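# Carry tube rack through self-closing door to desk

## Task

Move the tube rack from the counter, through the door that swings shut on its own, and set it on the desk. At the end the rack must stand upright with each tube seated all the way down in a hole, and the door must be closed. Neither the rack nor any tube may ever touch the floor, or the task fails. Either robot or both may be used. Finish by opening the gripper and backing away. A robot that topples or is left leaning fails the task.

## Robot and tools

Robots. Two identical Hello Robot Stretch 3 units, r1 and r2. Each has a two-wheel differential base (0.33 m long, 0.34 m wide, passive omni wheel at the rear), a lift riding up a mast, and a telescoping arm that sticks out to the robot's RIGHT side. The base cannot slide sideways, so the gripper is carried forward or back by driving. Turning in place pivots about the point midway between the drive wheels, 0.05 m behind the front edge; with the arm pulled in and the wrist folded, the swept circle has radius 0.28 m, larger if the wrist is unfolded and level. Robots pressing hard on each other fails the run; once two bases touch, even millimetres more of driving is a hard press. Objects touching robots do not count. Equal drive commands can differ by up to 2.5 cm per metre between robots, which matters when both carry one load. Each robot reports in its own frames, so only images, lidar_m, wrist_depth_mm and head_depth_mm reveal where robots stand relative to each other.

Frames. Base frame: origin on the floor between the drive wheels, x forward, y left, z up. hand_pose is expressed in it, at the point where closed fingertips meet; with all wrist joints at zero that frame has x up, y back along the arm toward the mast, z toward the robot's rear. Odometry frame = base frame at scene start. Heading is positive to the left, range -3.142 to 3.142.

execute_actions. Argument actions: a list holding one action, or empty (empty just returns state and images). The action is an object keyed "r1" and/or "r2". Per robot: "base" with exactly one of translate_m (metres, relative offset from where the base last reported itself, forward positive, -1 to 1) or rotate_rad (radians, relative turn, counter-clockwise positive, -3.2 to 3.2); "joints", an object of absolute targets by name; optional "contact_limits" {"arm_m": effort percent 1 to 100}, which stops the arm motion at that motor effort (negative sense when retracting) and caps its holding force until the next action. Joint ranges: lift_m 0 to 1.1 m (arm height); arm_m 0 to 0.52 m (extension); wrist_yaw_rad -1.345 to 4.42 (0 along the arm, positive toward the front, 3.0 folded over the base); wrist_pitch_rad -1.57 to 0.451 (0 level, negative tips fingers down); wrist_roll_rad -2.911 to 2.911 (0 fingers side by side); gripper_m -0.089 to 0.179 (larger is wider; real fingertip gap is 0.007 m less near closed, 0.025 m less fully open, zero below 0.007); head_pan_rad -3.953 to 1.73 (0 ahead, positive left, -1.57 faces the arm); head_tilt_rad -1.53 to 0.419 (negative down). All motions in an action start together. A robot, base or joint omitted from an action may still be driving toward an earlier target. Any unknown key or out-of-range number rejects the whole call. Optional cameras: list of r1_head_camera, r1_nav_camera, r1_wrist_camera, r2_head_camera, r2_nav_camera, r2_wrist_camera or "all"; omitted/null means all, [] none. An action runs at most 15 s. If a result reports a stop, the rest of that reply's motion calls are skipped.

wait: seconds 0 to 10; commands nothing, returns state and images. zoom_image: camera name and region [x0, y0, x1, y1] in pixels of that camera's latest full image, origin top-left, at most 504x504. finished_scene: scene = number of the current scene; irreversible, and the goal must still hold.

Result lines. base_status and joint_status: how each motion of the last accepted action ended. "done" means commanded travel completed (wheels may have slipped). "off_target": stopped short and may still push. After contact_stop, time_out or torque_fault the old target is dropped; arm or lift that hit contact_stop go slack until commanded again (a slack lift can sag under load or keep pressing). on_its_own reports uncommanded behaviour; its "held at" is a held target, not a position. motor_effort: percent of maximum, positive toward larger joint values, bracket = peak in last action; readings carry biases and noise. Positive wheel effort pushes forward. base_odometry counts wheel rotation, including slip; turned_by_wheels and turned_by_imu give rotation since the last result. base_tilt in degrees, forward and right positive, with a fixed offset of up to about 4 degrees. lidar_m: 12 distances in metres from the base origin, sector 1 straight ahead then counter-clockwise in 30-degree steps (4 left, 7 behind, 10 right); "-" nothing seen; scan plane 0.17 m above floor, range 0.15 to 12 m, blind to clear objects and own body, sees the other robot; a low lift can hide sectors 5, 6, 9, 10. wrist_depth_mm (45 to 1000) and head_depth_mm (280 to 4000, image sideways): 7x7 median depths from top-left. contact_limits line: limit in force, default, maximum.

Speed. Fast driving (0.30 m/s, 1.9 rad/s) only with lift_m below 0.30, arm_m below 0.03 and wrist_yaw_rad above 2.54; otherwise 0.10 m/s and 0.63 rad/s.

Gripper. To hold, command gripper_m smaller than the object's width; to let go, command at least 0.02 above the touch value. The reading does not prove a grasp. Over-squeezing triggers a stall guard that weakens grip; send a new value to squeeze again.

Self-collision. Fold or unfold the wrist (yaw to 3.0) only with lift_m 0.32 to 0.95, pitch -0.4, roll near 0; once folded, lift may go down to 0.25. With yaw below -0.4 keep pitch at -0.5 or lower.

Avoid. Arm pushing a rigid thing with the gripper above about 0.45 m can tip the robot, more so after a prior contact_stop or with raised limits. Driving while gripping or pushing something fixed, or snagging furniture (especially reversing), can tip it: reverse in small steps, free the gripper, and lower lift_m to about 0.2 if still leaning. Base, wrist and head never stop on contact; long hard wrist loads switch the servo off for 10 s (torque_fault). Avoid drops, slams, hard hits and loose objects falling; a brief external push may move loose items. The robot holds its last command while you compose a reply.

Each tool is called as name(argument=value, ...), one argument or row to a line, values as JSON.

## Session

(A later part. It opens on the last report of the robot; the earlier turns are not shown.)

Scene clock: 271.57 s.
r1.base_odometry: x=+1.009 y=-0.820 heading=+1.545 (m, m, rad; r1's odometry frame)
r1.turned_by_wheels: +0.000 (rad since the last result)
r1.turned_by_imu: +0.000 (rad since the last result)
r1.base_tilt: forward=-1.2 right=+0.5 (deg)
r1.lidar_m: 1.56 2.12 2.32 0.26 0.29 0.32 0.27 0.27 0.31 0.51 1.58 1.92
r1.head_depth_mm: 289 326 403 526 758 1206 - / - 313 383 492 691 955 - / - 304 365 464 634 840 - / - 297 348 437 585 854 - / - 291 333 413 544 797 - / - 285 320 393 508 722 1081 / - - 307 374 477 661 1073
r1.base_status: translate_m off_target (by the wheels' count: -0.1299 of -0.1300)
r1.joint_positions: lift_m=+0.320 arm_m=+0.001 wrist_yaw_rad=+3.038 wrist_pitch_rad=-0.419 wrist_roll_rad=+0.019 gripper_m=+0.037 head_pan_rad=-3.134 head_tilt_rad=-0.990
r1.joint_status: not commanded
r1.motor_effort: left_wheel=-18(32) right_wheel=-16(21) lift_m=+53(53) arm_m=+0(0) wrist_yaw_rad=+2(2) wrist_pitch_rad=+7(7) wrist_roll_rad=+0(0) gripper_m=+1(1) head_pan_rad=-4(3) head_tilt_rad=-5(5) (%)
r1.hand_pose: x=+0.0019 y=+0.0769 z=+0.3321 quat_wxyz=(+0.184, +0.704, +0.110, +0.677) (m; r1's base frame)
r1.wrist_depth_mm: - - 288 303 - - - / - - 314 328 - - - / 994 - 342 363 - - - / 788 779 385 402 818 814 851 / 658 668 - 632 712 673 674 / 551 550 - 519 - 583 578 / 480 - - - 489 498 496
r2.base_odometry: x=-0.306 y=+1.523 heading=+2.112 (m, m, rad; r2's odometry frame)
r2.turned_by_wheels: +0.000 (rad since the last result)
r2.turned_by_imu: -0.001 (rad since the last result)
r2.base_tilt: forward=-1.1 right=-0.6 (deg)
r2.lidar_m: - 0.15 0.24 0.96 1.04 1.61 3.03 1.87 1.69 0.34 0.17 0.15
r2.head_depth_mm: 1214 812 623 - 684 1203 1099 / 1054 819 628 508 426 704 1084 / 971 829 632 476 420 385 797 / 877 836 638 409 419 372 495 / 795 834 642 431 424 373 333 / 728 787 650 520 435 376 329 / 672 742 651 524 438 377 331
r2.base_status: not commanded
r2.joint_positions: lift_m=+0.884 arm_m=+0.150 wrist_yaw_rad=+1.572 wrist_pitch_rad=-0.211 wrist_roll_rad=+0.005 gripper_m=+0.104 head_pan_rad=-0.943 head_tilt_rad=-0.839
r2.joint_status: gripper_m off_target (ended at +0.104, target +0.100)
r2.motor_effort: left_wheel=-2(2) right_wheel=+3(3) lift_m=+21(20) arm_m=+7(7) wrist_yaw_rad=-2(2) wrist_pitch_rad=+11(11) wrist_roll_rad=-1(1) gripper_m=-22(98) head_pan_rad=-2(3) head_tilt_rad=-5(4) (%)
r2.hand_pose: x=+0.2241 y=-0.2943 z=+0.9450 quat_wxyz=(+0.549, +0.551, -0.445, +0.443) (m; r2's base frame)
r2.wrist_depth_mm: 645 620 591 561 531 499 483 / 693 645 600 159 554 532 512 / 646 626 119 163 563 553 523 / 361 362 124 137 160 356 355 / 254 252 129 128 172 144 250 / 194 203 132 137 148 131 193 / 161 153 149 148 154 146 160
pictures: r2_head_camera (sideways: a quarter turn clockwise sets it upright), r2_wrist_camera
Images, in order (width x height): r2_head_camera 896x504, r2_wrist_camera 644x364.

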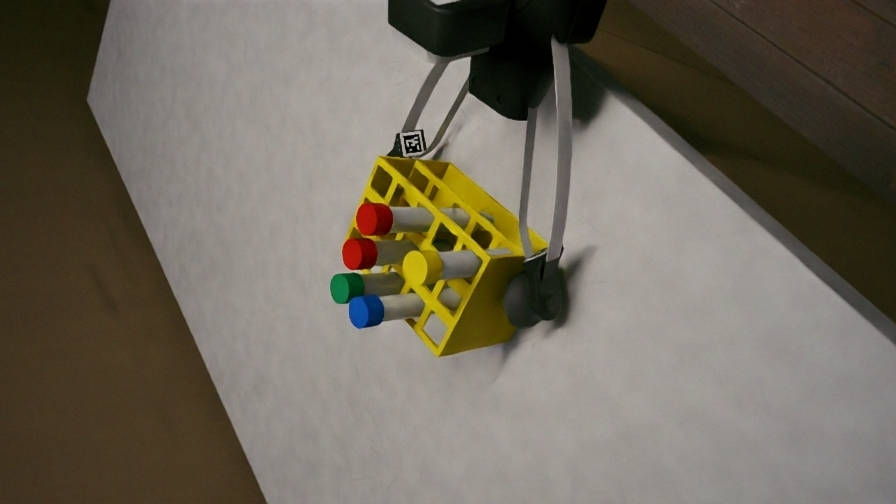

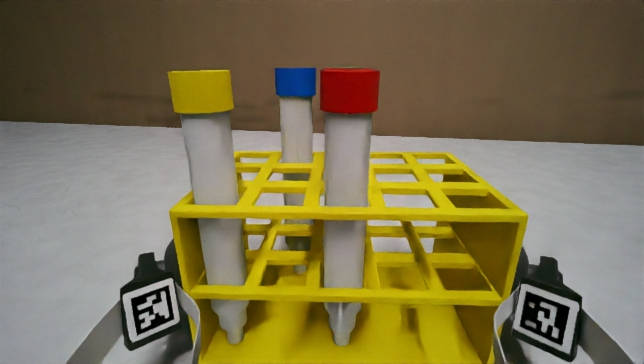

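execute_actions(
  actions=[
    {"r1": {"base": {"translate_m": -0.07}}, "r2": {"joints": {"lift_m": 0.915, "wrist_pitch_rad": -0.16}}},
  ],
  cameras=["r2_head_camera", "r2_wrist_camera"],
)

Scene clock: 278.77 s.
r1.base_odometry: x=+1.007 y=-0.890 heading=+1.545 (m, m, rad; r1's odometry frame)
r1.turned_by_wheels: +0.000 (rad since the last result)
r1.turned_by_imu: +0.000 (rad since the last result)
r1.base_tilt: forward=-1.1 right=+0.5 (deg)
r1.lidar_m: 1.62 2.20 0.29 0.26 1.86 0.34 0.27 0.27 0.29 0.44 1.58 1.99
r1.head_depth_mm: 296 347 432 574 1282 1232 - / 290 329 404 524 746 1079 - / - 312 379 482 663 875 - / - 300 357 446 596 864 - / - 293 336 414 541 779 - / - 285 319 388 496 691 1002 / - - 304 365 458 619 951
r1.base_status: translate_m off_target (by the wheels' count: -0.0699 of -0.0700)
r1.joint_positions: lift_m=+0.320 arm_m=+0.001 wrist_yaw_rad=+3.038 wrist_pitch_rad=-0.419 wrist_roll_rad=+0.019 gripper_m=+0.037 head_pan_rad=-3.134 head_tilt_rad=-0.990
r1.joint_status: not commanded
r1.motor_effort: left_wheel=-18(30) right_wheel=-14(22) lift_m=+53(53) arm_m=+0(0) wrist_yaw_rad=+1(2) wrist_pitch_rad=+7(7) wrist_roll_rad=+0(0) gripper_m=+1(1) head_pan_rad=-4(3) head_tilt_rad=-5(4) (%)
r1.hand_pose: x=+0.0019 y=+0.0769 z=+0.3321 quat_wxyz=(+0.184, +0.704, +0.110, +0.677) (m; r1's base frame)
r1.wrist_depth_mm: - - - 294 314 - - / - - - 320 351 - - / 980 - - 350 971 - - / 802 783 804 399 822 815 832 / 644 646 - 432 660 680 696 / 547 552 - 498 - 581 584 / 480 - - - 499 495 503
r2.base_odometry: x=-0.306 y=+1.523 heading=+2.112 (m, m, rad; r2's odometry frame)
r2.turned_by_wheels: +0.000 (rad since the last result)
r2.turned_by_imu: -0.001 (rad since the last result)
r2.base_tilt: forward=-1.1 right=-0.6 (deg)
r2.lidar_m: - 0.15 0.24 0.95 1.04 1.61 3.02 1.84 1.68 0.34 0.17 0.15
r2.head_depth_mm: 1219 810 634 - 672 1198 1103 / 1049 820 628 521 428 702 1088 / 978 829 635 476 428 387 800 / 875 839 395 400 427 371 495 / 797 833 602 404 433 373 333 / 729 787 647 521 436 375 329 / 673 740 654 523 438 376 330
r2.base_status: not commanded
r2.joint_positions: lift_m=+0.914 arm_m=+0.150 wrist_yaw_rad=+1.572 wrist_pitch_rad=-0.193 wrist_roll_rad=+0.005 gripper_m=+0.104 head_pan_rad=-0.943 head_tilt_rad=-0.839
r2.joint_status: all done
r2.motor_effort: left_wheel=-2(2) right_wheel=+3(3) lift_m=+56(56) arm_m=+7(7) wrist_yaw_rad=-2(2) wrist_pitch_rad=+17(17) wrist_roll_rad=-2(1) gripper_m=-22(22) head_pan_rad=-3(4) head_tilt_rad=-5(5) (%)
r2.hand_pose: x=+0.2255 y=-0.2943 z=+0.9804 quat_wxyz=(+0.545, +0.547, -0.450, +0.449) (m; r2's base frame)
r2.wrist_depth_mm: 653 616 580 555 537 509 486 / 685 657 610 166 552 528 509 / 737 693 625 169 584 554 532 / 481 473 126 134 167 472 471 / 329 328 131 132 178 144 325 / 250 262 133 137 149 132 248 / 202 195 146 149 154 157 205
pictures: r2_head_camera (sideways: a quarter turn clockwise sets it upright), r2_wrist_camera
Images, in order (width x height): r2_head_camera 896x504, r2_wrist_camera 644x364.

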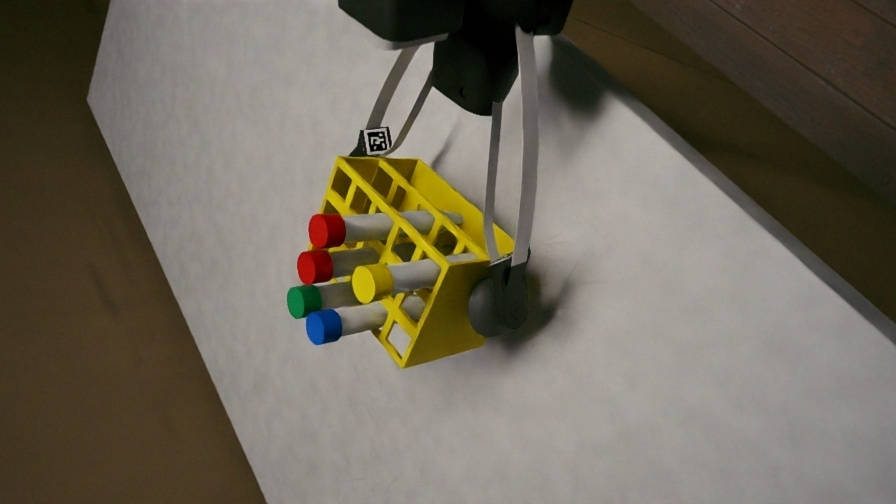

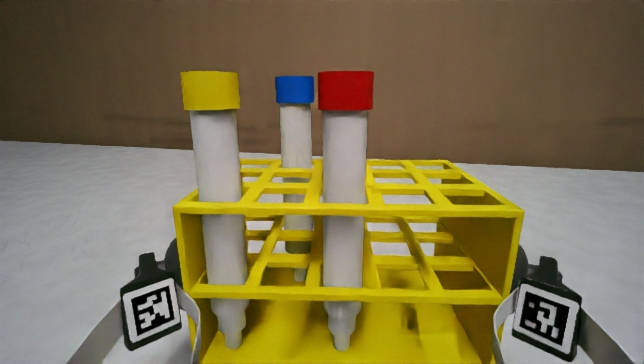

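execute_actions(
  actions=[],
  cameras=["r2_wrist_camera", "r1_nav_camera"],
)

Scene clock: 281.73 s.
r1.base_odometry: x=+1.007 y=-0.890 heading=+1.545 (m, m, rad; r1's odometry frame)
r1.turned_by_wheels: +0.000 (rad since the last result)
r1.turned_by_imu: +0.000 (rad since the last result)
r1.base_tilt: forward=-1.1 right=+0.5 (deg)
r1.lidar_m: 1.63 2.19 0.28 0.26 1.86 0.34 0.27 0.27 0.29 0.45 1.57 1.98
r1.head_depth_mm: 297 347 432 575 1277 1228 - / 290 329 404 524 743 1077 - / - 312 378 482 661 878 - / - 300 357 447 596 864 - / - 293 336 415 543 776 - / - 286 319 388 497 688 1006 / - - 304 364 459 616 950
r1.base_status: translate_m off_target (by the wheels' count: -0.0699 of -0.0700)
r1.joint_positions: lift_m=+0.320 arm_m=+0.001 wrist_yaw_rad=+3.038 wrist_pitch_rad=-0.419 wrist_roll_rad=+0.019 gripper_m=+0.037 head_pan_rad=-3.134 head_tilt_rad=-0.990
r1.joint_status: not commanded
r1.motor_effort: left_wheel=-18(30) right_wheel=-14(22) lift_m=+53(53) arm_m=+0(0) wrist_yaw_rad=+2(2) wrist_pitch_rad=+7(7) wrist_roll_rad=+0(0) gripper_m=-1(1) head_pan_rad=-4(3) head_tilt_rad=-5(4) (%)
r1.hand_pose: x=+0.0019 y=+0.0769 z=+0.3321 quat_wxyz=(+0.184, +0.704, +0.110, +0.677) (m; r1's base frame)
r1.wrist_depth_mm: - - - 295 313 - - / - - - 318 344 - - / - 998 - 353 949 - - / 772 792 822 391 818 843 816 / 645 659 - 437 684 684 695 / 545 563 - 496 - 579 571 / 483 - - - 494 497 502
r2.base_odometry: x=-0.306 y=+1.523 heading=+2.112 (m, m, rad; r2's odometry frame)
r2.turned_by_wheels: +0.000 (rad since the last result)
r2.turned_by_imu: -0.001 (rad since the last result)
r2.base_tilt: forward=-1.1 right=-0.5 (deg)
r2.lidar_m: - 0.15 0.24 0.95 1.04 1.61 3.02 1.84 1.68 0.34 0.17 0.15
r2.head_depth_mm: 1208 811 635 - 670 1206 1100 / 1049 820 630 521 427 702 1085 / 971 830 632 476 428 386 799 / 871 840 396 400 426 372 495 / 797 832 601 405 433 373 333 / 728 784 649 520 436 375 328 / 672 743 651 523 437 377 330
r2.base_status: not commanded
r2.joint_positions: lift_m=+0.914 arm_m=+0.150 wrist_yaw_rad=+1.572 wrist_pitch_rad=-0.193 wrist_roll_rad=+0.005 gripper_m=+0.104 head_pan_rad=-0.943 head_tilt_rad=-0.839
r2.joint_status: all done
r2.motor_effort: left_wheel=-2(2) right_wheel=+3(3) lift_m=+55(56) arm_m=+7(7) wrist_yaw_rad=-2(2) wrist_pitch_rad=+17(17) wrist_roll_rad=-1(1) gripper_m=-23(22) head_pan_rad=-3(4) head_tilt_rad=-5(5) (%)
r2.hand_pose: x=+0.2255 y=-0.2943 z=+0.9804 quat_wxyz=(+0.545, +0.547, -0.450, +0.449) (m; r2's base frame)
r2.wrist_depth_mm: 648 621 593 558 535 509 486 / 699 651 606 166 557 529 502 / 724 686 618 169 585 552 526 / 475 479 126 134 166 470 468 / 328 328 131 132 178 143 324 / 250 263 133 137 149 131 248 / 203 194 146 149 155 157 206
pictures: r1_nav_camera (sideways: a quarter turn counterclockwise sets it upright), r2_wrist_camera
Images, in order (width x height): r1_nav_camera 672x504, r2_wrist_camera 644x364.

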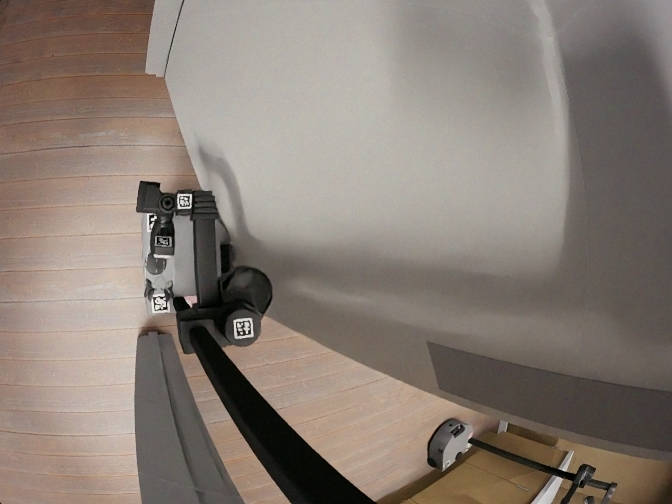

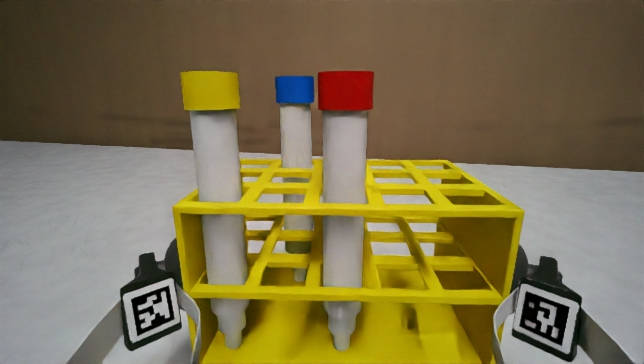

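execute_actions(
  actions=[
    {"r1": {"base": {"translate_m": -0.30}}, "r2": {"base": {"translate_m": -0.30}, "joints": {"arm_m": 0.0, "head_pan_rad": -0.4, "head_tilt_rad": -1.0}}},
  ],
  cameras=["r1_nav_camera", "r2_nav_camera", "r2_wrist_camera"],
)

Scene clock: 332.83 s.
r1.base_odometry: x=+1.000 y=-1.190 heading=+1.545 (m, m, rad; r1's odometry frame)
r1.turned_by_wheels: +0.000 (rad since the last result)
r1.turned_by_imu: +0.000 (rad since the last result)
r1.base_tilt: forward=-1.2 right=+0.6 (deg)
r1.lidar_m: 1.93 0.39 0.39 1.10 1.70 1.78 0.28 0.25 0.25 0.30 0.56 2.17
r1.head_depth_mm: 2194 1993 1714 1501 1353 1223 - / 2251 2035 1719 1515 1347 1256 - / 330 391 496 1436 1303 1252 - / 299 348 414 515 675 959 - / 287 315 368 447 561 763 - / - 294 333 394 484 621 816 / - - 304 353 420 524 690
r1.base_status: done
r1.joint_positions: lift_m=+0.320 arm_m=+0.001 wrist_yaw_rad=+3.038 wrist_pitch_rad=-0.419 wrist_roll_rad=+0.019 gripper_m=+0.037 head_pan_rad=-3.134 head_tilt_rad=-0.990
r1.joint_status: not commanded
r1.motor_effort: left_wheel=-15(28) right_wheel=-8(20) lift_m=+53(53) arm_m=+0(0) wrist_yaw_rad=+2(2) wrist_pitch_rad=+7(7) wrist_roll_rad=+0(0) gripper_m=+1(1) head_pan_rad=-3(5) head_tilt_rad=-5(5) (%)
r1.hand_pose: x=+0.0019 y=+0.0769 z=+0.3321 quat_wxyz=(+0.184, +0.704, +0.110, +0.677) (m; r1's base frame)
r1.wrist_depth_mm: - - - - 840 476 334 / - - - - 847 477 355 / - - - - 830 474 377 / 786 787 818 790 764 463 421 / 680 661 - 675 668 488 639 / 554 554 - 566 - 543 571 / 481 - - - 492 503 512
r2.base_odometry: x=-0.152 y=+1.266 heading=+2.112 (m, m, rad; r2's odometry frame)
r2.turned_by_wheels: +0.000 (rad since the last result)
r2.turned_by_imu: -0.002 (rad since the last result)
r2.base_tilt: forward=-1.2 right=-0.6 (deg)
r2.lidar_m: 0.43 0.48 0.74 1.00 1.09 1.68 2.73 1.52 1.64 1.08 0.54 0.44
r2.head_depth_mm: 755 612 556 385 1082 1153 1070 / 764 616 528 362 1065 1184 1081 / 772 621 339 337 1013 1201 1096 / 780 626 522 334 1014 1204 1079 / 790 631 531 646 892 1195 1086 / 795 637 531 622 831 1181 1092 / 803 642 532 590 783 1159 1098
r2.base_status: done
r2.joint_positions: lift_m=+0.914 arm_m=+0.001 wrist_yaw_rad=+1.572 wrist_pitch_rad=-0.193 wrist_roll_rad=+0.005 gripper_m=+0.104 head_pan_rad=-0.407 head_tilt_rad=-0.987
r2.joint_status: all done
r2.motor_effort: left_wheel=-2(4) right_wheel=+3(4) lift_m=+57(56) arm_m=-5(3) wrist_yaw_rad=-2(1) wrist_pitch_rad=+17(17) wrist_roll_rad=-1(2) gripper_m=-22(22) head_pan_rad=+2(26) head_tilt_rad=-5(18) (%)
r2.hand_pose: x=+0.2255 y=-0.1461 z=+0.9804 quat_wxyz=(+0.545, +0.547, -0.450, +0.449) (m; r2's base frame)
r2.wrist_depth_mm: - 925 900 858 803 776 733 / - - 912 165 831 783 760 / 959 875 648 168 865 818 766 / 474 476 126 134 166 472 469 / 454 404 131 132 178 143 326 / 500 465 132 137 149 131 309 / 538 504 146 149 155 157 342
pictures: r1_nav_camera (sideways: a quarter turn counterclockwise sets it upright), r2_nav_camera (sideways: a quarter turn counterclockwise sets it upright), r2_wrist_camera
Images, in order (width x height): r1_nav_camera 672x504, r2_nav_camera 672x504, r2_wrist_camera 644x364.

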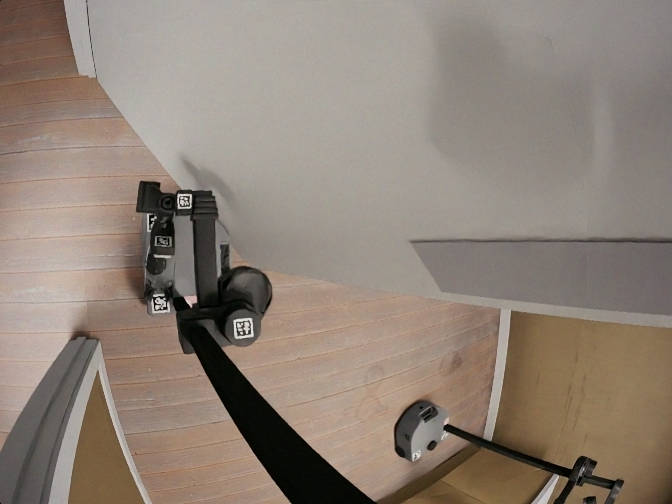

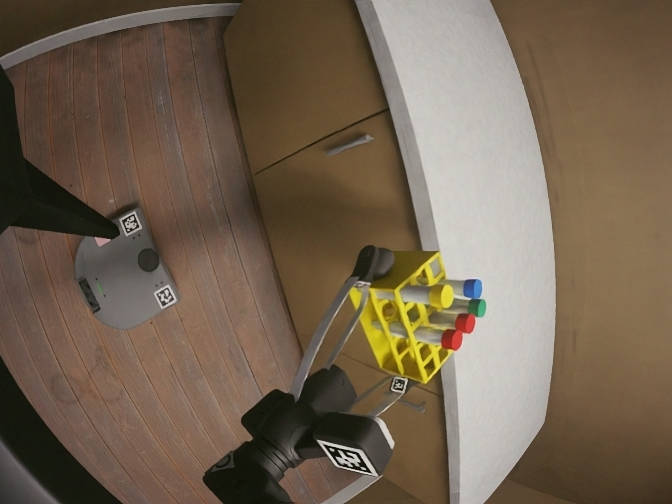

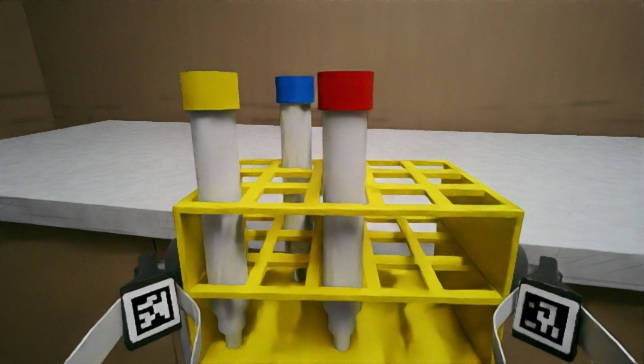

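execute_actions(
  actions=[
    {"r1": {"base": {"rotate_rad": 0.9}}, "r2": {"base": {"rotate_rad": -2.396}, "joints": {"lift_m": 0.285, "wrist_yaw_rad": 2.59, "head_pan_rad": 0.0, "head_tilt_rad": -0.75}}},
  ],
  cameras=["r1_nav_camera", "r2_nav_camera", "r2_wrist_camera", "r2_head_camera"],
)

Scene clock: 362.67 s.
r1.base_odometry: x=+1.000 y=-1.190 heading=+2.445 (m, m, rad; r1's odometry frame)
r1.turned_by_wheels: +0.900 (rad since the last result)
r1.turned_by_imu: +0.899 (rad since the last result)
r1.base_tilt: forward=-1.2 right=+0.5 (deg)
r1.lidar_m: 0.38 0.68 1.67 1.78 0.35 0.28 0.27 0.30 0.45 1.89 1.93 0.47
r1.head_depth_mm: - 286 327 408 545 777 - / - 289 331 416 557 734 - / - 293 337 424 572 755 - / - 294 343 434 588 888 - / - 295 348 442 607 966 - / - 299 354 452 623 1010 1144 / - 301 361 462 643 1059 1128
r1.base_status: done
r1.joint_positions: lift_m=+0.320 arm_m=+0.001 wrist_yaw_rad=+3.038 wrist_pitch_rad=-0.419 wrist_roll_rad=+0.019 gripper_m=+0.037 head_pan_rad=-3.134 head_tilt_rad=-0.990
r1.joint_status: not commanded
r1.on_its_own: left_wheel is at rest, and its effort (-28) is outside its rest range (-18 to +18)
r1.motor_effort: left_wheel=-28(40) right_wheel=-6(5) lift_m=+53(53) arm_m=+0(0) wrist_yaw_rad=+2(2) wrist_pitch_rad=+7(7) wrist_roll_rad=+0(0) gripper_m=+1(2) head_pan_rad=-4(4) head_tilt_rad=-5(5) (%)
r1.hand_pose: x=+0.0019 y=+0.0769 z=+0.3321 quat_wxyz=(+0.184, +0.704, +0.110, +0.677) (m; r1's base frame)
r1.wrist_depth_mm: - - - - - - - / 338 - - - - - - / 340 - - - - - - / 352 774 818 831 814 823 881 / 346 627 - 661 715 692 674 / 352 513 - 565 - 580 567 / 345 - - - 488 496 498
r2.base_odometry: x=-0.152 y=+1.266 heading=-0.284 (m, m, rad; r2's odometry frame)
r2.turned_by_wheels: -2.396 (rad since the last result)
r2.turned_by_imu: -2.432 (rad since the last result)
r2.base_tilt: forward=-1.2 right=-0.5 (deg)
r2.lidar_m: 1.53 1.63 0.73 0.47 0.44 0.44 0.55 1.00 1.01 1.24 2.51 2.75
r2.head_depth_mm: 2211 2634 2385 1879 1535 1298 1129 / 1930 1695 1989 1831 1555 1309 1138 / 3228 3233 1976 1918 1555 1315 1139 / 3605 3484 2473 1921 1570 1320 1133 / 3694 3304 2302 1929 1574 1327 1145 / 1501 1658 1866 1937 1583 1326 1150 / 1411 1531 1716 1864 1580 1338 1158
r2.base_status: done
r2.joint_positions: lift_m=+0.286 arm_m=+0.001 wrist_yaw_rad=+2.588 wrist_pitch_rad=-0.192 wrist_roll_rad=+0.005 gripper_m=+0.104 head_pan_rad=-0.007 head_tilt_rad=-0.754
r2.joint_status: all done
r2.motor_effort: left_wheel=+2(4) right_wheel=-2(5) lift_m=+22(53) arm_m=-5(5) wrist_yaw_rad=+2(7) wrist_pitch_rad=+16(17) wrist_roll_rad=-1(1) gripper_m=-22(23) head_pan_rad=+3(22) head_tilt_rad=+1(18) (%)
r2.hand_pose: x=+0.1086 y=+0.0638 z=+0.3518 quat_wxyz=(+0.258, +0.697, -0.128, +0.657) (m; r2's base frame)
r2.wrist_depth_mm: 413 512 711 - - - - / 419 530 692 166 - - - / 423 539 640 169 - - - / 432 549 126 134 167 - - / 443 545 131 132 178 144 897 / 472 594 133 137 149 131 672 / 504 536 147 148 155 157 560
pictures: r1_nav_camera (sideways: a quarter turn counterclockwise sets it upright), r2_head_camera (sideways: a quarter turn clockwise sets it upright), r2_nav_camera (sideways: a quarter turn counterclockwise sets it upright), r2_wrist_camera
Images, in order (width x height): r1_nav_camera 672x504, r2_head_camera 896x504, r2_nav_camera 672x504, r2_wrist_camera 644x364.

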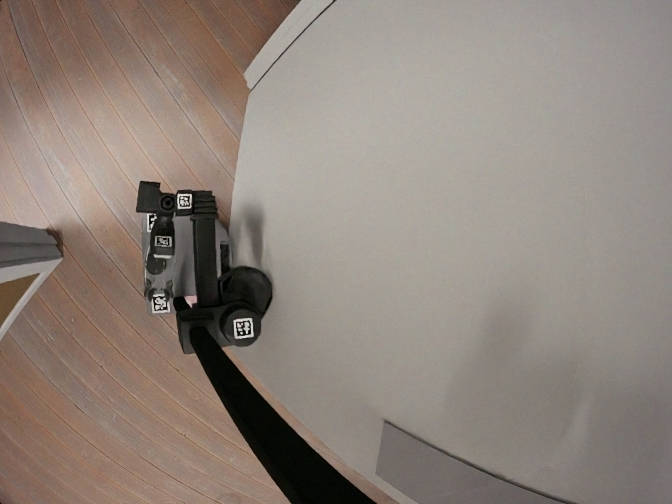

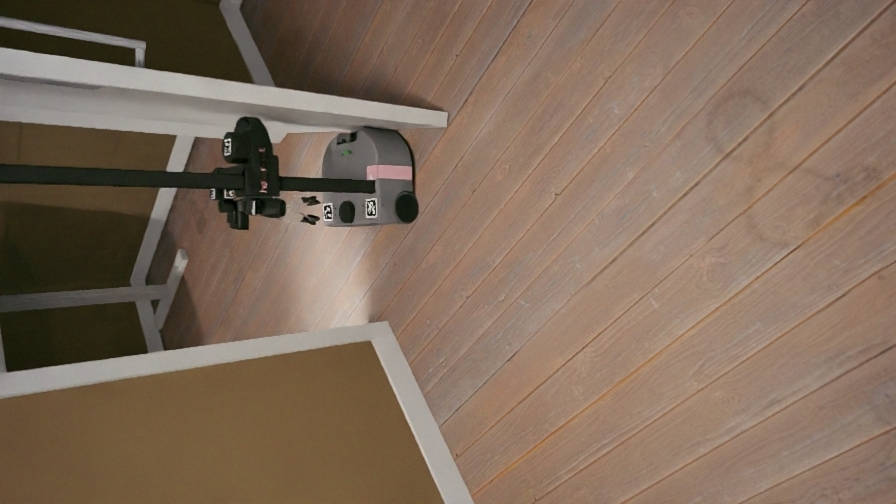

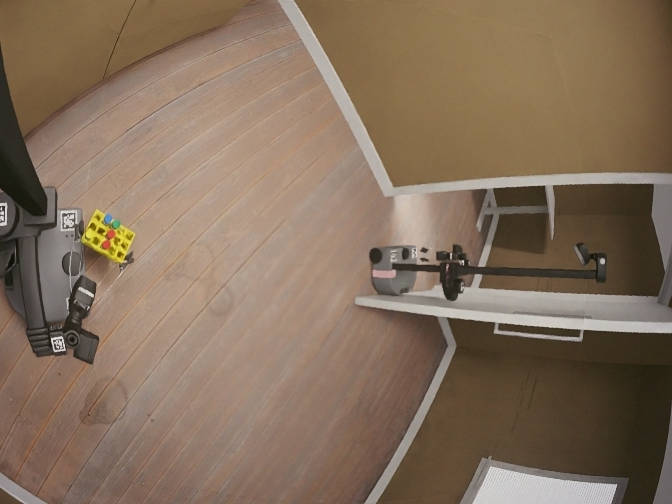

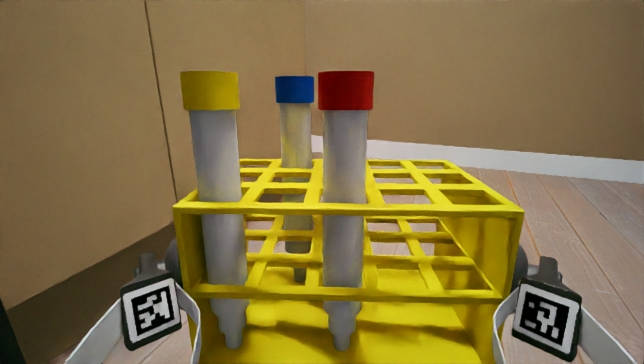

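execute_actions(
  actions=[
    {"r1": {"base": {"translate_m": -0.40}}, "r2": {"base": {"translate_m": 1.0}}},
  ],
  cameras=["r1_nav_camera", "r2_nav_camera", "r2_wrist_camera", "r2_head_camera"],
)

Scene clock: 377.17 s.
r1.base_odometry: x=+1.306 y=-1.447 heading=+2.445 (m, m, rad; r1's odometry frame)
r1.turned_by_wheels: +0.000 (rad since the last result)
r1.turned_by_imu: +0.000 (rad since the last result)
r1.base_tilt: forward=-1.1 right=+0.5 (deg)
r1.lidar_m: 0.78 1.31 0.92 2.29 2.10 0.36 0.27 0.27 0.28 0.40 2.33 2.22
r1.head_depth_mm: 309 372 466 624 1280 1219 - / 298 346 426 558 798 1159 - / 288 325 394 501 689 914 - / - 305 365 456 608 880 - / - 294 341 418 541 770 - / - 287 319 385 489 669 938 / - - 300 359 446 590 874
r1.base_status: done
r1.joint_positions: lift_m=+0.320 arm_m=+0.001 wrist_yaw_rad=+3.038 wrist_pitch_rad=-0.419 wrist_roll_rad=+0.019 gripper_m=+0.037 head_pan_rad=-3.134 head_tilt_rad=-0.990
r1.joint_status: not commanded
r1.motor_effort: left_wheel=-15(40) right_wheel=-6(16) lift_m=+53(53) arm_m=+0(0) wrist_yaw_rad=+2(3) wrist_pitch_rad=+7(7) wrist_roll_rad=+0(0) gripper_m=+1(1) head_pan_rad=-4(5) head_tilt_rad=-4(5) (%)
r1.hand_pose: x=+0.0019 y=+0.0769 z=+0.3321 quat_wxyz=(+0.184, +0.704, +0.110, +0.677) (m; r1's base frame)
r1.wrist_depth_mm: - - - - - - - / - - - - - 971 - / 981 - - - 1000 925 - / 792 780 814 806 845 846 833 / 653 637 - 664 710 684 692 / 558 562 - 572 - 575 582 / 488 - - - 488 491 497
r2.base_odometry: x=+0.808 y=+0.986 heading=-0.284 (m, m, rad; r2's odometry frame)
r2.turned_by_wheels: +0.000 (rad since the last result)
r2.turned_by_imu: +0.000 (rad since the last result)
r2.base_tilt: forward=-1.1 right=-0.5 (deg)
r2.lidar_m: 2.63 0.85 0.85 1.06 1.05 1.06 1.32 1.78 1.79 2.22 1.09 0.86
r2.head_depth_mm: 1338 1410 1539 1685 1463 1275 1134 / 2296 2512 2413 1860 1547 1297 1132 / 2514 2801 2442 1911 1552 1307 1140 / 2817 3109 2455 1909 1568 1323 1141 / 2862 3088 2486 1917 1570 1325 1145 / 2776 3004 2516 1812 1253 1322 1151 / 2544 2685 876 979 1117 1272 1154
r2.base_status: done
r2.joint_positions: lift_m=+0.286 arm_m=+0.001 wrist_yaw_rad=+2.588 wrist_pitch_rad=-0.192 wrist_roll_rad=+0.005 gripper_m=+0.104 head_pan_rad=-0.007 head_tilt_rad=-0.753
r2.joint_status: not commanded
r2.motor_effort: left_wheel=+1(8) right_wheel=-2(6) lift_m=+22(22) arm_m=-6(5) wrist_yaw_rad=+1(2) wrist_pitch_rad=+16(17) wrist_roll_rad=-1(1) gripper_m=-22(23) head_pan_rad=+3(3) head_tilt_rad=+1(1) (%)
r2.hand_pose: x=+0.1085 y=+0.0638 z=+0.3518 quat_wxyz=(+0.257, +0.697, -0.127, +0.657) (m; r2's base frame)
r2.wrist_depth_mm: - - 892 836 744 673 644 / - - 921 166 783 692 682 / - - 124 169 801 737 - / - - 126 134 166 758 - / 904 903 131 132 179 144 895 / 682 719 133 137 149 131 674 / 570 539 147 148 155 157 557
pictures: r1_nav_camera (sideways: a quarter turn counterclockwise sets it upright), r2_head_camera (sideways: a quarter turn clockwise sets it upright), r2_nav_camera (sideways: a quarter turn counterclockwise sets it upright), r2_wrist_camera
Images, in order (width x height): r1_nav_camera 672x504, r2_head_camera 896x504, r2_nav_camera 672x504, r2_wrist_camera 644x364.

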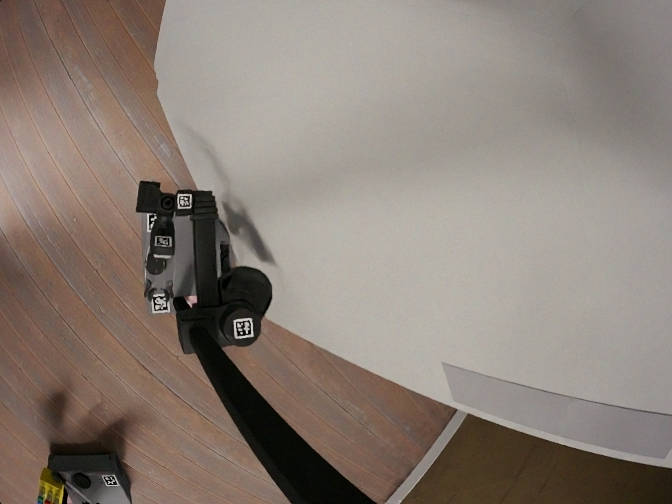

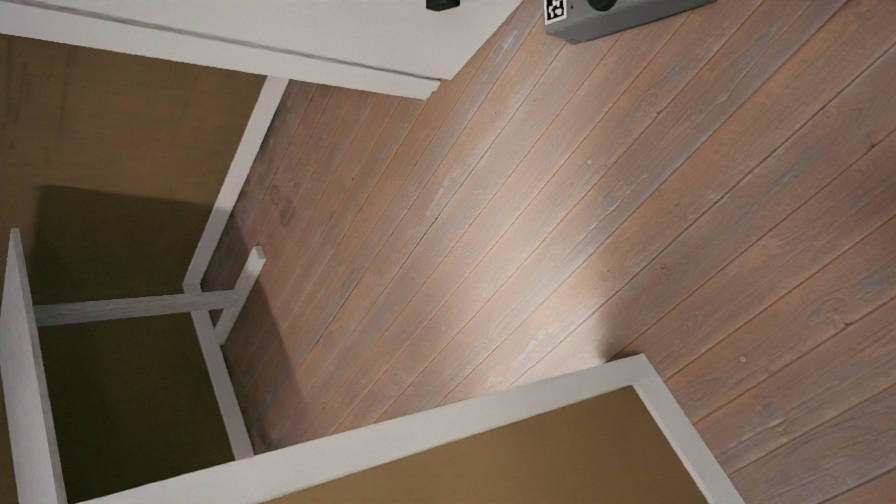

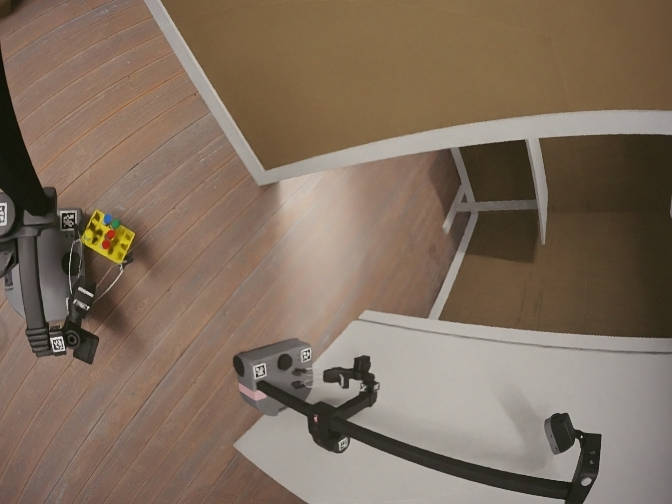

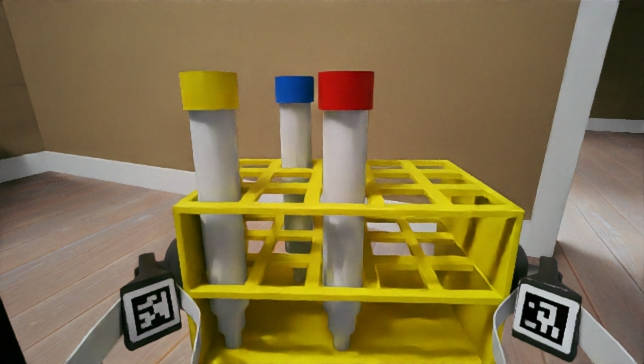

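execute_actions(
  actions=[
    {"r2": {"base": {"translate_m": 1.0}, "joints": {"head_pan_rad": 0.35, "head_tilt_rad": -0.55}}},
  ],
  cameras=["r1_nav_camera", "r2_nav_camera", "r2_wrist_camera", "r2_head_camera"],
)

Scene clock: 399.30 s.
r1.base_odometry: x=+1.306 y=-1.447 heading=+2.445 (m, m, rad; r1's odometry frame)
r1.turned_by_wheels: +0.000 (rad since the last result)
r1.turned_by_imu: +0.000 (rad since the last result)
r1.base_tilt: forward=-1.1 right=+0.6 (deg)
r1.lidar_m: 0.63 1.31 1.96 2.29 2.10 0.36 0.27 0.27 0.28 0.40 2.34 0.50
r1.head_depth_mm: 309 371 466 627 1283 1220 - / 298 346 427 557 800 1164 - / 287 324 394 501 690 908 - / - 305 366 455 608 875 - / - 294 340 418 543 768 - / - 287 319 387 490 666 940 / - - 300 359 446 590 870
r1.base_status: not commanded
r1.joint_positions: lift_m=+0.320 arm_m=+0.001 wrist_yaw_rad=+3.038 wrist_pitch_rad=-0.419 wrist_roll_rad=+0.019 gripper_m=+0.037 head_pan_rad=-3.134 head_tilt_rad=-0.990
r1.joint_status: not commanded
r1.motor_effort: left_wheel=-15(15) right_wheel=-6(6) lift_m=+53(53) arm_m=+0(0) wrist_yaw_rad=+2(2) wrist_pitch_rad=+7(7) wrist_roll_rad=+0(0) gripper_m=+0(0) head_pan_rad=-4(4) head_tilt_rad=-4(5) (%)
r1.hand_pose: x=+0.0019 y=+0.0769 z=+0.3321 quat_wxyz=(+0.184, +0.704, +0.110, +0.677) (m; r1's base frame)
r1.wrist_depth_mm: - - - - - - - / - - - - - - - / - - - - - - - / 811 804 821 846 813 865 852 / 653 669 - 664 710 683 695 / 563 563 - 569 - 572 576 / 491 - - - 496 499 504
r2.base_odometry: x=+1.768 y=+0.706 heading=-0.284 (m, m, rad; r2's odometry frame)
r2.turned_by_wheels: +0.000 (rad since the last result)
r2.turned_by_imu: +0.000 (rad since the last result)
r2.base_tilt: forward=-1.2 right=-0.5 (deg)
r2.lidar_m: 1.86 1.72 2.23 0.32 0.31 1.75 2.10 2.56 0.50 0.65 0.64 0.72
r2.head_depth_mm: 2059 2099 2352 2378 1841 1482 1240 / 2033 2145 2377 2352 1857 1494 1243 / 1963 2072 2354 2521 1886 1484 1247 / 1922 2012 2306 2431 1880 1507 1249 / 1847 1977 2202 2396 1890 1514 1262 / 1805 1893 2135 2323 1919 1514 1258 / 1745 1854 2048 2189 1877 1524 1259
r2.base_status: done
r2.joint_positions: lift_m=+0.286 arm_m=+0.001 wrist_yaw_rad=+2.588 wrist_pitch_rad=-0.192 wrist_roll_rad=+0.005 gripper_m=+0.104 head_pan_rad=+0.343 head_tilt_rad=-0.556
r2.joint_status: all done
r2.motor_effort: left_wheel=+1(7) right_wheel=-2(6) lift_m=+22(22) arm_m=-6(6) wrist_yaw_rad=+2(2) wrist_pitch_rad=+17(16) wrist_roll_rad=-1(1) gripper_m=-22(22) head_pan_rad=+3(21) head_tilt_rad=+3(16) (%)
r2.hand_pose: x=+0.1085 y=+0.0638 z=+0.3518 quat_wxyz=(+0.257, +0.697, -0.127, +0.657) (m; r2's base frame)
r2.wrist_depth_mm: - - - - - - - / - - - 165 - - - / 328 - 124 122 - - - / 328 - 126 127 167 - - / 331 897 131 133 179 144 913 / 323 657 133 138 148 131 685 / 324 519 146 149 155 157 558
pictures: r1_nav_camera (sideways: a quarter turn counterclockwise sets it upright), r2_head_camera (sideways: a quarter turn clockwise sets it upright), r2_nav_camera (sideways: a quarter turn counterclockwise sets it upright), r2_wrist_camera
Images, in order (width x height): r1_nav_camera 672x504, r2_head_camera 896x504, r2_nav_camera 672x504, r2_wrist_camera 644x364.

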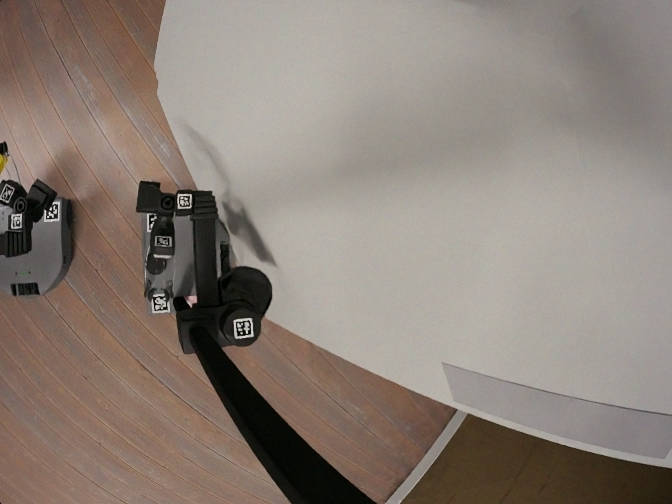

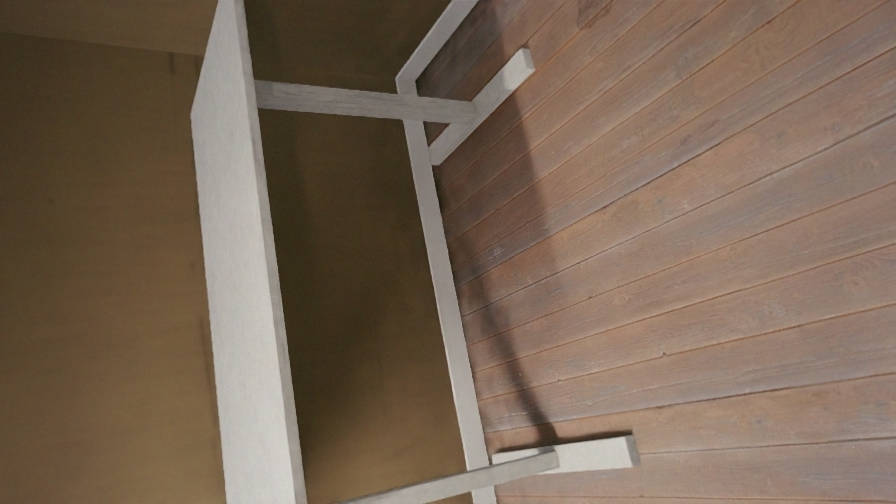

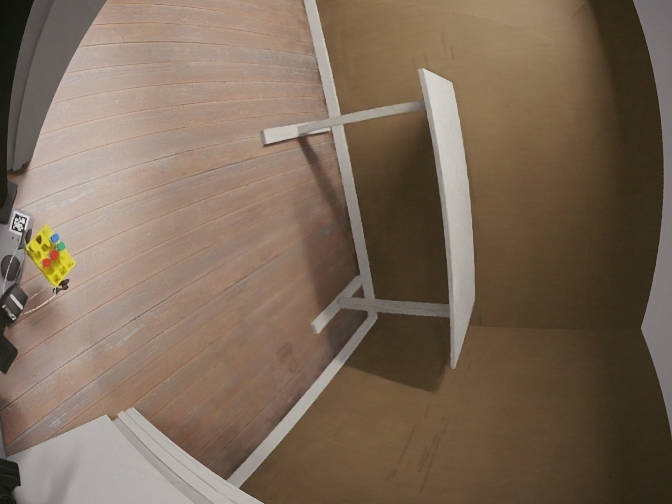

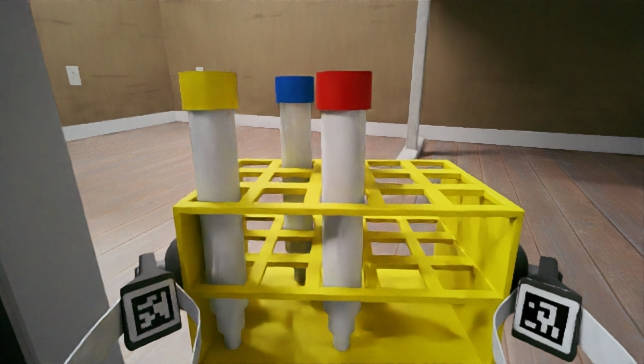

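execute_actions(
  actions=[
    {"r1": {"base": {"translate_m": 0.40}}, "r2": {"base": {"translate_m": 1.0}, "joints": {"head_pan_rad": 0.6, "head_tilt_rad": -0.6}}},
  ],
  cameras=["r1_nav_camera", "r2_nav_camera", "r2_wrist_camera", "r2_head_camera"],
)

Scene clock: 458.47 s.
r1.base_odometry: x=+1.000 y=-1.190 heading=+2.445 (m, m, rad; r1's odometry frame)
r1.turned_by_wheels: +0.000 (rad since the last result)
r1.turned_by_imu: +0.001 (rad since the last result)
r1.base_tilt: forward=-1.2 right=+0.5 (deg)
r1.lidar_m: 0.38 0.68 1.67 2.05 0.35 0.28 0.27 0.30 0.45 1.11 1.93 0.47
r1.head_depth_mm: - 286 326 407 543 770 - / - 290 332 415 558 739 - / - 293 337 424 575 758 - / - 294 342 433 591 888 - / - 296 348 443 607 967 - / - 299 354 452 624 1011 1136 / - 301 361 462 644 1067 1127
r1.base_status: done
r1.joint_positions: lift_m=+0.320 arm_m=+0.001 wrist_yaw_rad=+3.038 wrist_pitch_rad=-0.419 wrist_roll_rad=+0.019 gripper_m=+0.037 head_pan_rad=-3.134 head_tilt_rad=-0.990
r1.joint_status: not commanded
r1.motor_effort: left_wheel=-12(18) right_wheel=-14(16) lift_m=+53(53) arm_m=+0(0) wrist_yaw_rad=+2(2) wrist_pitch_rad=+7(7) wrist_roll_rad=+0(0) gripper_m=-1(1) head_pan_rad=-4(3) head_tilt_rad=-5(5) (%)
r1.hand_pose: x=+0.0019 y=+0.0769 z=+0.3321 quat_wxyz=(+0.184, +0.704, +0.110, +0.677) (m; r1's base frame)
r1.wrist_depth_mm: - - - - - - - / 340 - - - - - - / 344 - 994 - - - - / 344 760 796 810 804 826 850 / 347 612 - 675 706 679 698 / 352 517 - 569 - 573 580 / 349 - - - 495 491 502
r2.base_odometry: x=+2.728 y=+0.426 heading=-0.283 (m, m, rad; r2's odometry frame)
r2.turned_by_wheels: +0.000 (rad since the last result)
r2.turned_by_imu: +0.000 (rad since the last result)
r2.base_tilt: forward=-1.2 right=-0.6 (deg)
r2.lidar_m: 1.06 1.43 1.26 1.20 2.90 1.10 1.15 0.69 0.60 0.76 0.87 0.88
r2.head_depth_mm: 1187 1293 916 1115 1349 1402 1202 / 1176 1276 926 735 1748 1456 1213 / 1172 1270 938 742 1726 1452 1219 / 1163 1274 948 745 1746 1456 1228 / 1155 1269 956 749 1743 1460 1233 / 1154 1264 963 721 1722 1475 1230 / 1146 1252 980 725 1720 1474 1246
r2.base_status: done
r2.joint_positions: lift_m=+0.286 arm_m=+0.001 wrist_yaw_rad=+2.588 wrist_pitch_rad=-0.192 wrist_roll_rad=+0.005 gripper_m=+0.104 head_pan_rad=+0.593 head_tilt_rad=-0.593
r2.joint_status: all done
r2.motor_effort: left_wheel=+1(9) right_wheel=-2(5) lift_m=+22(22) arm_m=-5(6) wrist_yaw_rad=+2(1) wrist_pitch_rad=+16(16) wrist_roll_rad=-1(1) gripper_m=-22(21) head_pan_rad=+2(18) head_tilt_rad=-4(9) (%)
r2.hand_pose: x=+0.1085 y=+0.0639 z=+0.3518 quat_wxyz=(+0.257, +0.697, -0.127, +0.657) (m; r2's base frame)
r2.wrist_depth_mm: - - - - - - - / - - - 165 - - - / - - - 168 - - - / - - 126 134 167 - - / 882 900 131 132 179 144 814 / 679 707 133 137 148 131 676 / 568 535 146 149 154 157 564
pictures: r1_nav_camera (sideways: a quarter turn counterclockwise sets it upright), r2_head_camera (sideways: a quarter turn clockwise sets it upright), r2_nav_camera (sideways: a quarter turn counterclockwise sets it upright), r2_wrist_camera
Images, in order (width x height): r1_nav_camera 672x504, r2_head_camera 896x504, r2_nav_camera 672x504, r2_wrist_camera 644x364.

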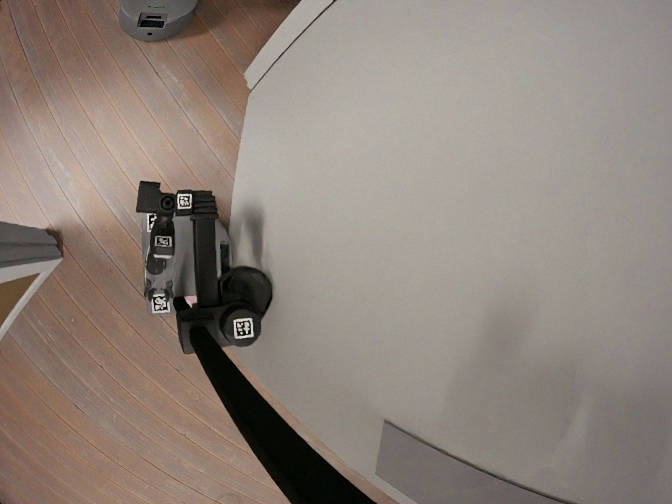

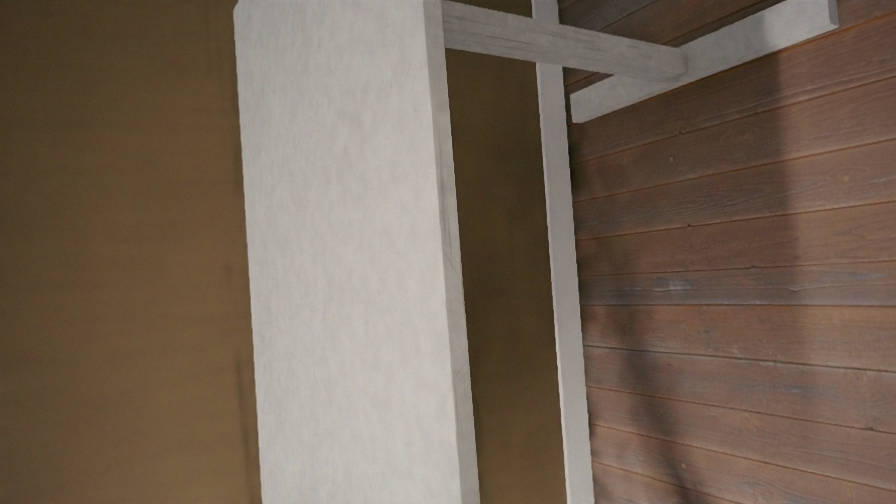

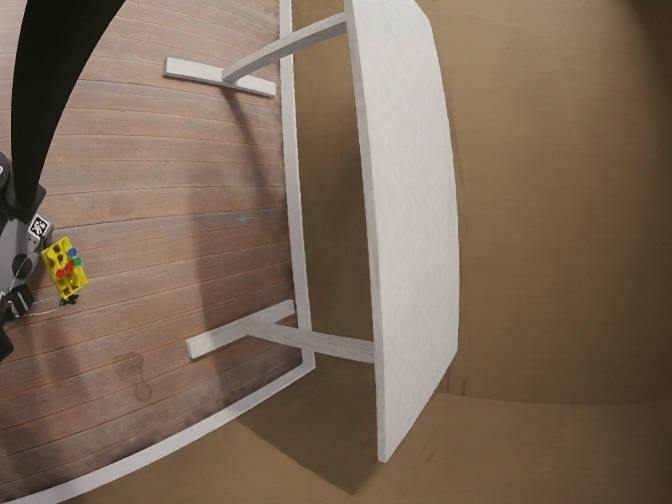

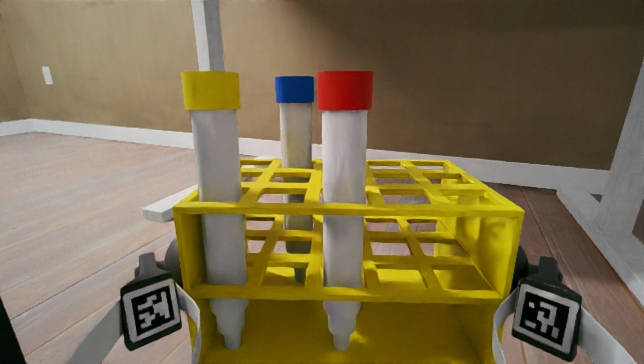

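execute_actions(
  actions=[
    {"r1": {"base": {"rotate_rad": -0.9}}, "r2": {"base": {"rotate_rad": 0.678}, "joints": {"lift_m": 0.48, "wrist_yaw_rad": 1.571, "head_pan_rad": -0.25, "head_tilt_rad": -0.75}}},
  ],
  cameras=["r1_nav_camera", "r2_wrist_camera"],
)

Scene clock: 475.87 s.
r1.base_odometry: x=+1.000 y=-1.190 heading=+1.545 (m, m, rad; r1's odometry frame)
r1.turned_by_wheels: -0.900 (rad since the last result)
r1.turned_by_imu: -0.901 (rad since the last result)
r1.base_tilt: forward=-1.2 right=+0.4 (deg)
r1.lidar_m: 1.92 0.39 0.38 1.08 1.70 2.35 0.28 0.25 0.25 0.30 0.56 1.03
r1.head_depth_mm: 2213 2014 1726 1518 1341 1225 - / 2206 2006 1720 1529 1342 1254 - / 329 390 493 1444 1310 1251 - / 299 346 413 515 678 957 - / 288 314 367 447 563 758 - / - 294 333 394 481 623 816 / - - 303 352 421 525 692
r1.base_status: done
r1.joint_positions: lift_m=+0.320 arm_m=+0.001 wrist_yaw_rad=+3.038 wrist_pitch_rad=-0.419 wrist_roll_rad=+0.019 gripper_m=+0.037 head_pan_rad=-3.134 head_tilt_rad=-0.990
r1.joint_status: not commanded
r1.motor_effort: left_wheel=-12(14) right_wheel=-11(20) lift_m=+53(53) arm_m=-1(0) wrist_yaw_rad=+2(2) wrist_pitch_rad=+7(7) wrist_roll_rad=+0(0) gripper_m=+1(2) head_pan_rad=-4(3) head_tilt_rad=-5(4) (%)
r1.hand_pose: x=+0.0019 y=+0.0769 z=+0.3321 quat_wxyz=(+0.184, +0.704, +0.110, +0.677) (m; r1's base frame)
r1.wrist_depth_mm: - - - - 824 473 325 / - - - - 850 465 346 / - 976 - - 845 466 374 / 785 807 807 835 768 449 416 / 647 652 - 659 682 482 641 / 552 549 - 560 - 535 565 / 489 - - - 485 503 499
r2.base_odometry: x=+2.728 y=+0.426 heading=+0.394 (m, m, rad; r2's odometry frame)
r2.turned_by_wheels: +0.678 (rad since the last result)
r2.turned_by_imu: +0.686 (rad since the last result)
r2.base_tilt: forward=-1.1 right=-0.5 (deg)
r2.lidar_m: 1.42 1.20 2.04 2.29 1.16 1.01 0.60 0.63 0.86 0.87 0.91 1.06
r2.head_depth_mm: 1297 936 1508 1735 1560 1308 1135 / 1268 952 761 1735 1520 1315 651 / 1235 962 735 1794 1516 1316 638 / 1209 976 739 1794 1580 1330 1148 / 1182 989 714 1748 1582 1335 1148 / 1151 999 690 1689 1593 1340 1157 / 1136 1012 693 1643 1595 1349 1163
r2.base_status: done
r2.joint_positions: lift_m=+0.479 arm_m=+0.001 wrist_yaw_rad=+1.573 wrist_pitch_rad=-0.192 wrist_roll_rad=+0.004 gripper_m=+0.104 head_pan_rad=-0.243 head_tilt_rad=-0.740
r2.joint_status: all done
r2.motor_effort: left_wheel=-2(7) right_wheel=+3(9) lift_m=+56(59) arm_m=-5(5) wrist_yaw_rad=-3(7) wrist_pitch_rad=+16(17) wrist_roll_rad=-1(1) gripper_m=-22(22) head_pan_rad=-3(33) head_tilt_rad=-5(16) (%)
r2.hand_pose: x=+0.2256 y=-0.1457 z=+0.5456 quat_wxyz=(+0.544, +0.547, -0.450, +0.449) (m; r2's base frame)
r2.wrist_depth_mm: - - - - - - 898 / - - - 166 - - 917 / - - 125 169 - - 907 / - - 126 134 166 - 907 / - - 131 132 179 143 886 / 968 - 133 137 148 131 847 / 790 760 146 149 155 157 770
pictures: r1_nav_camera (sideways: a quarter turn counterclockwise sets it upright), r2_wrist_camera
Images, in order (width x height): r1_nav_camera 672x504, r2_wrist_camera 644x364.

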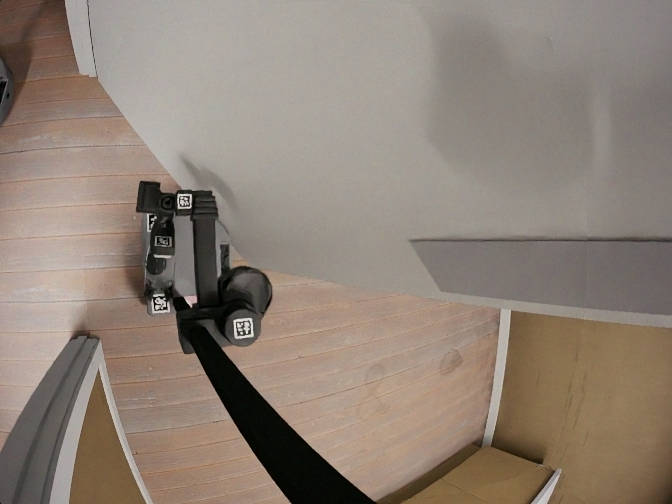

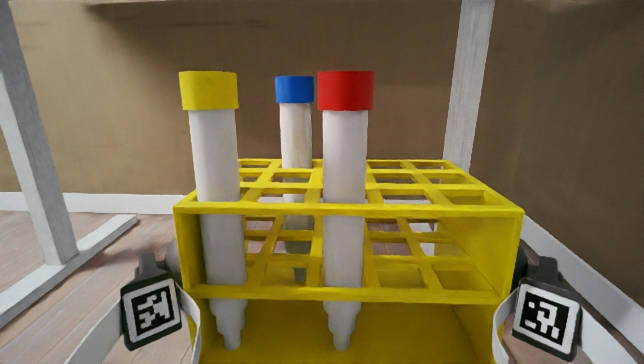

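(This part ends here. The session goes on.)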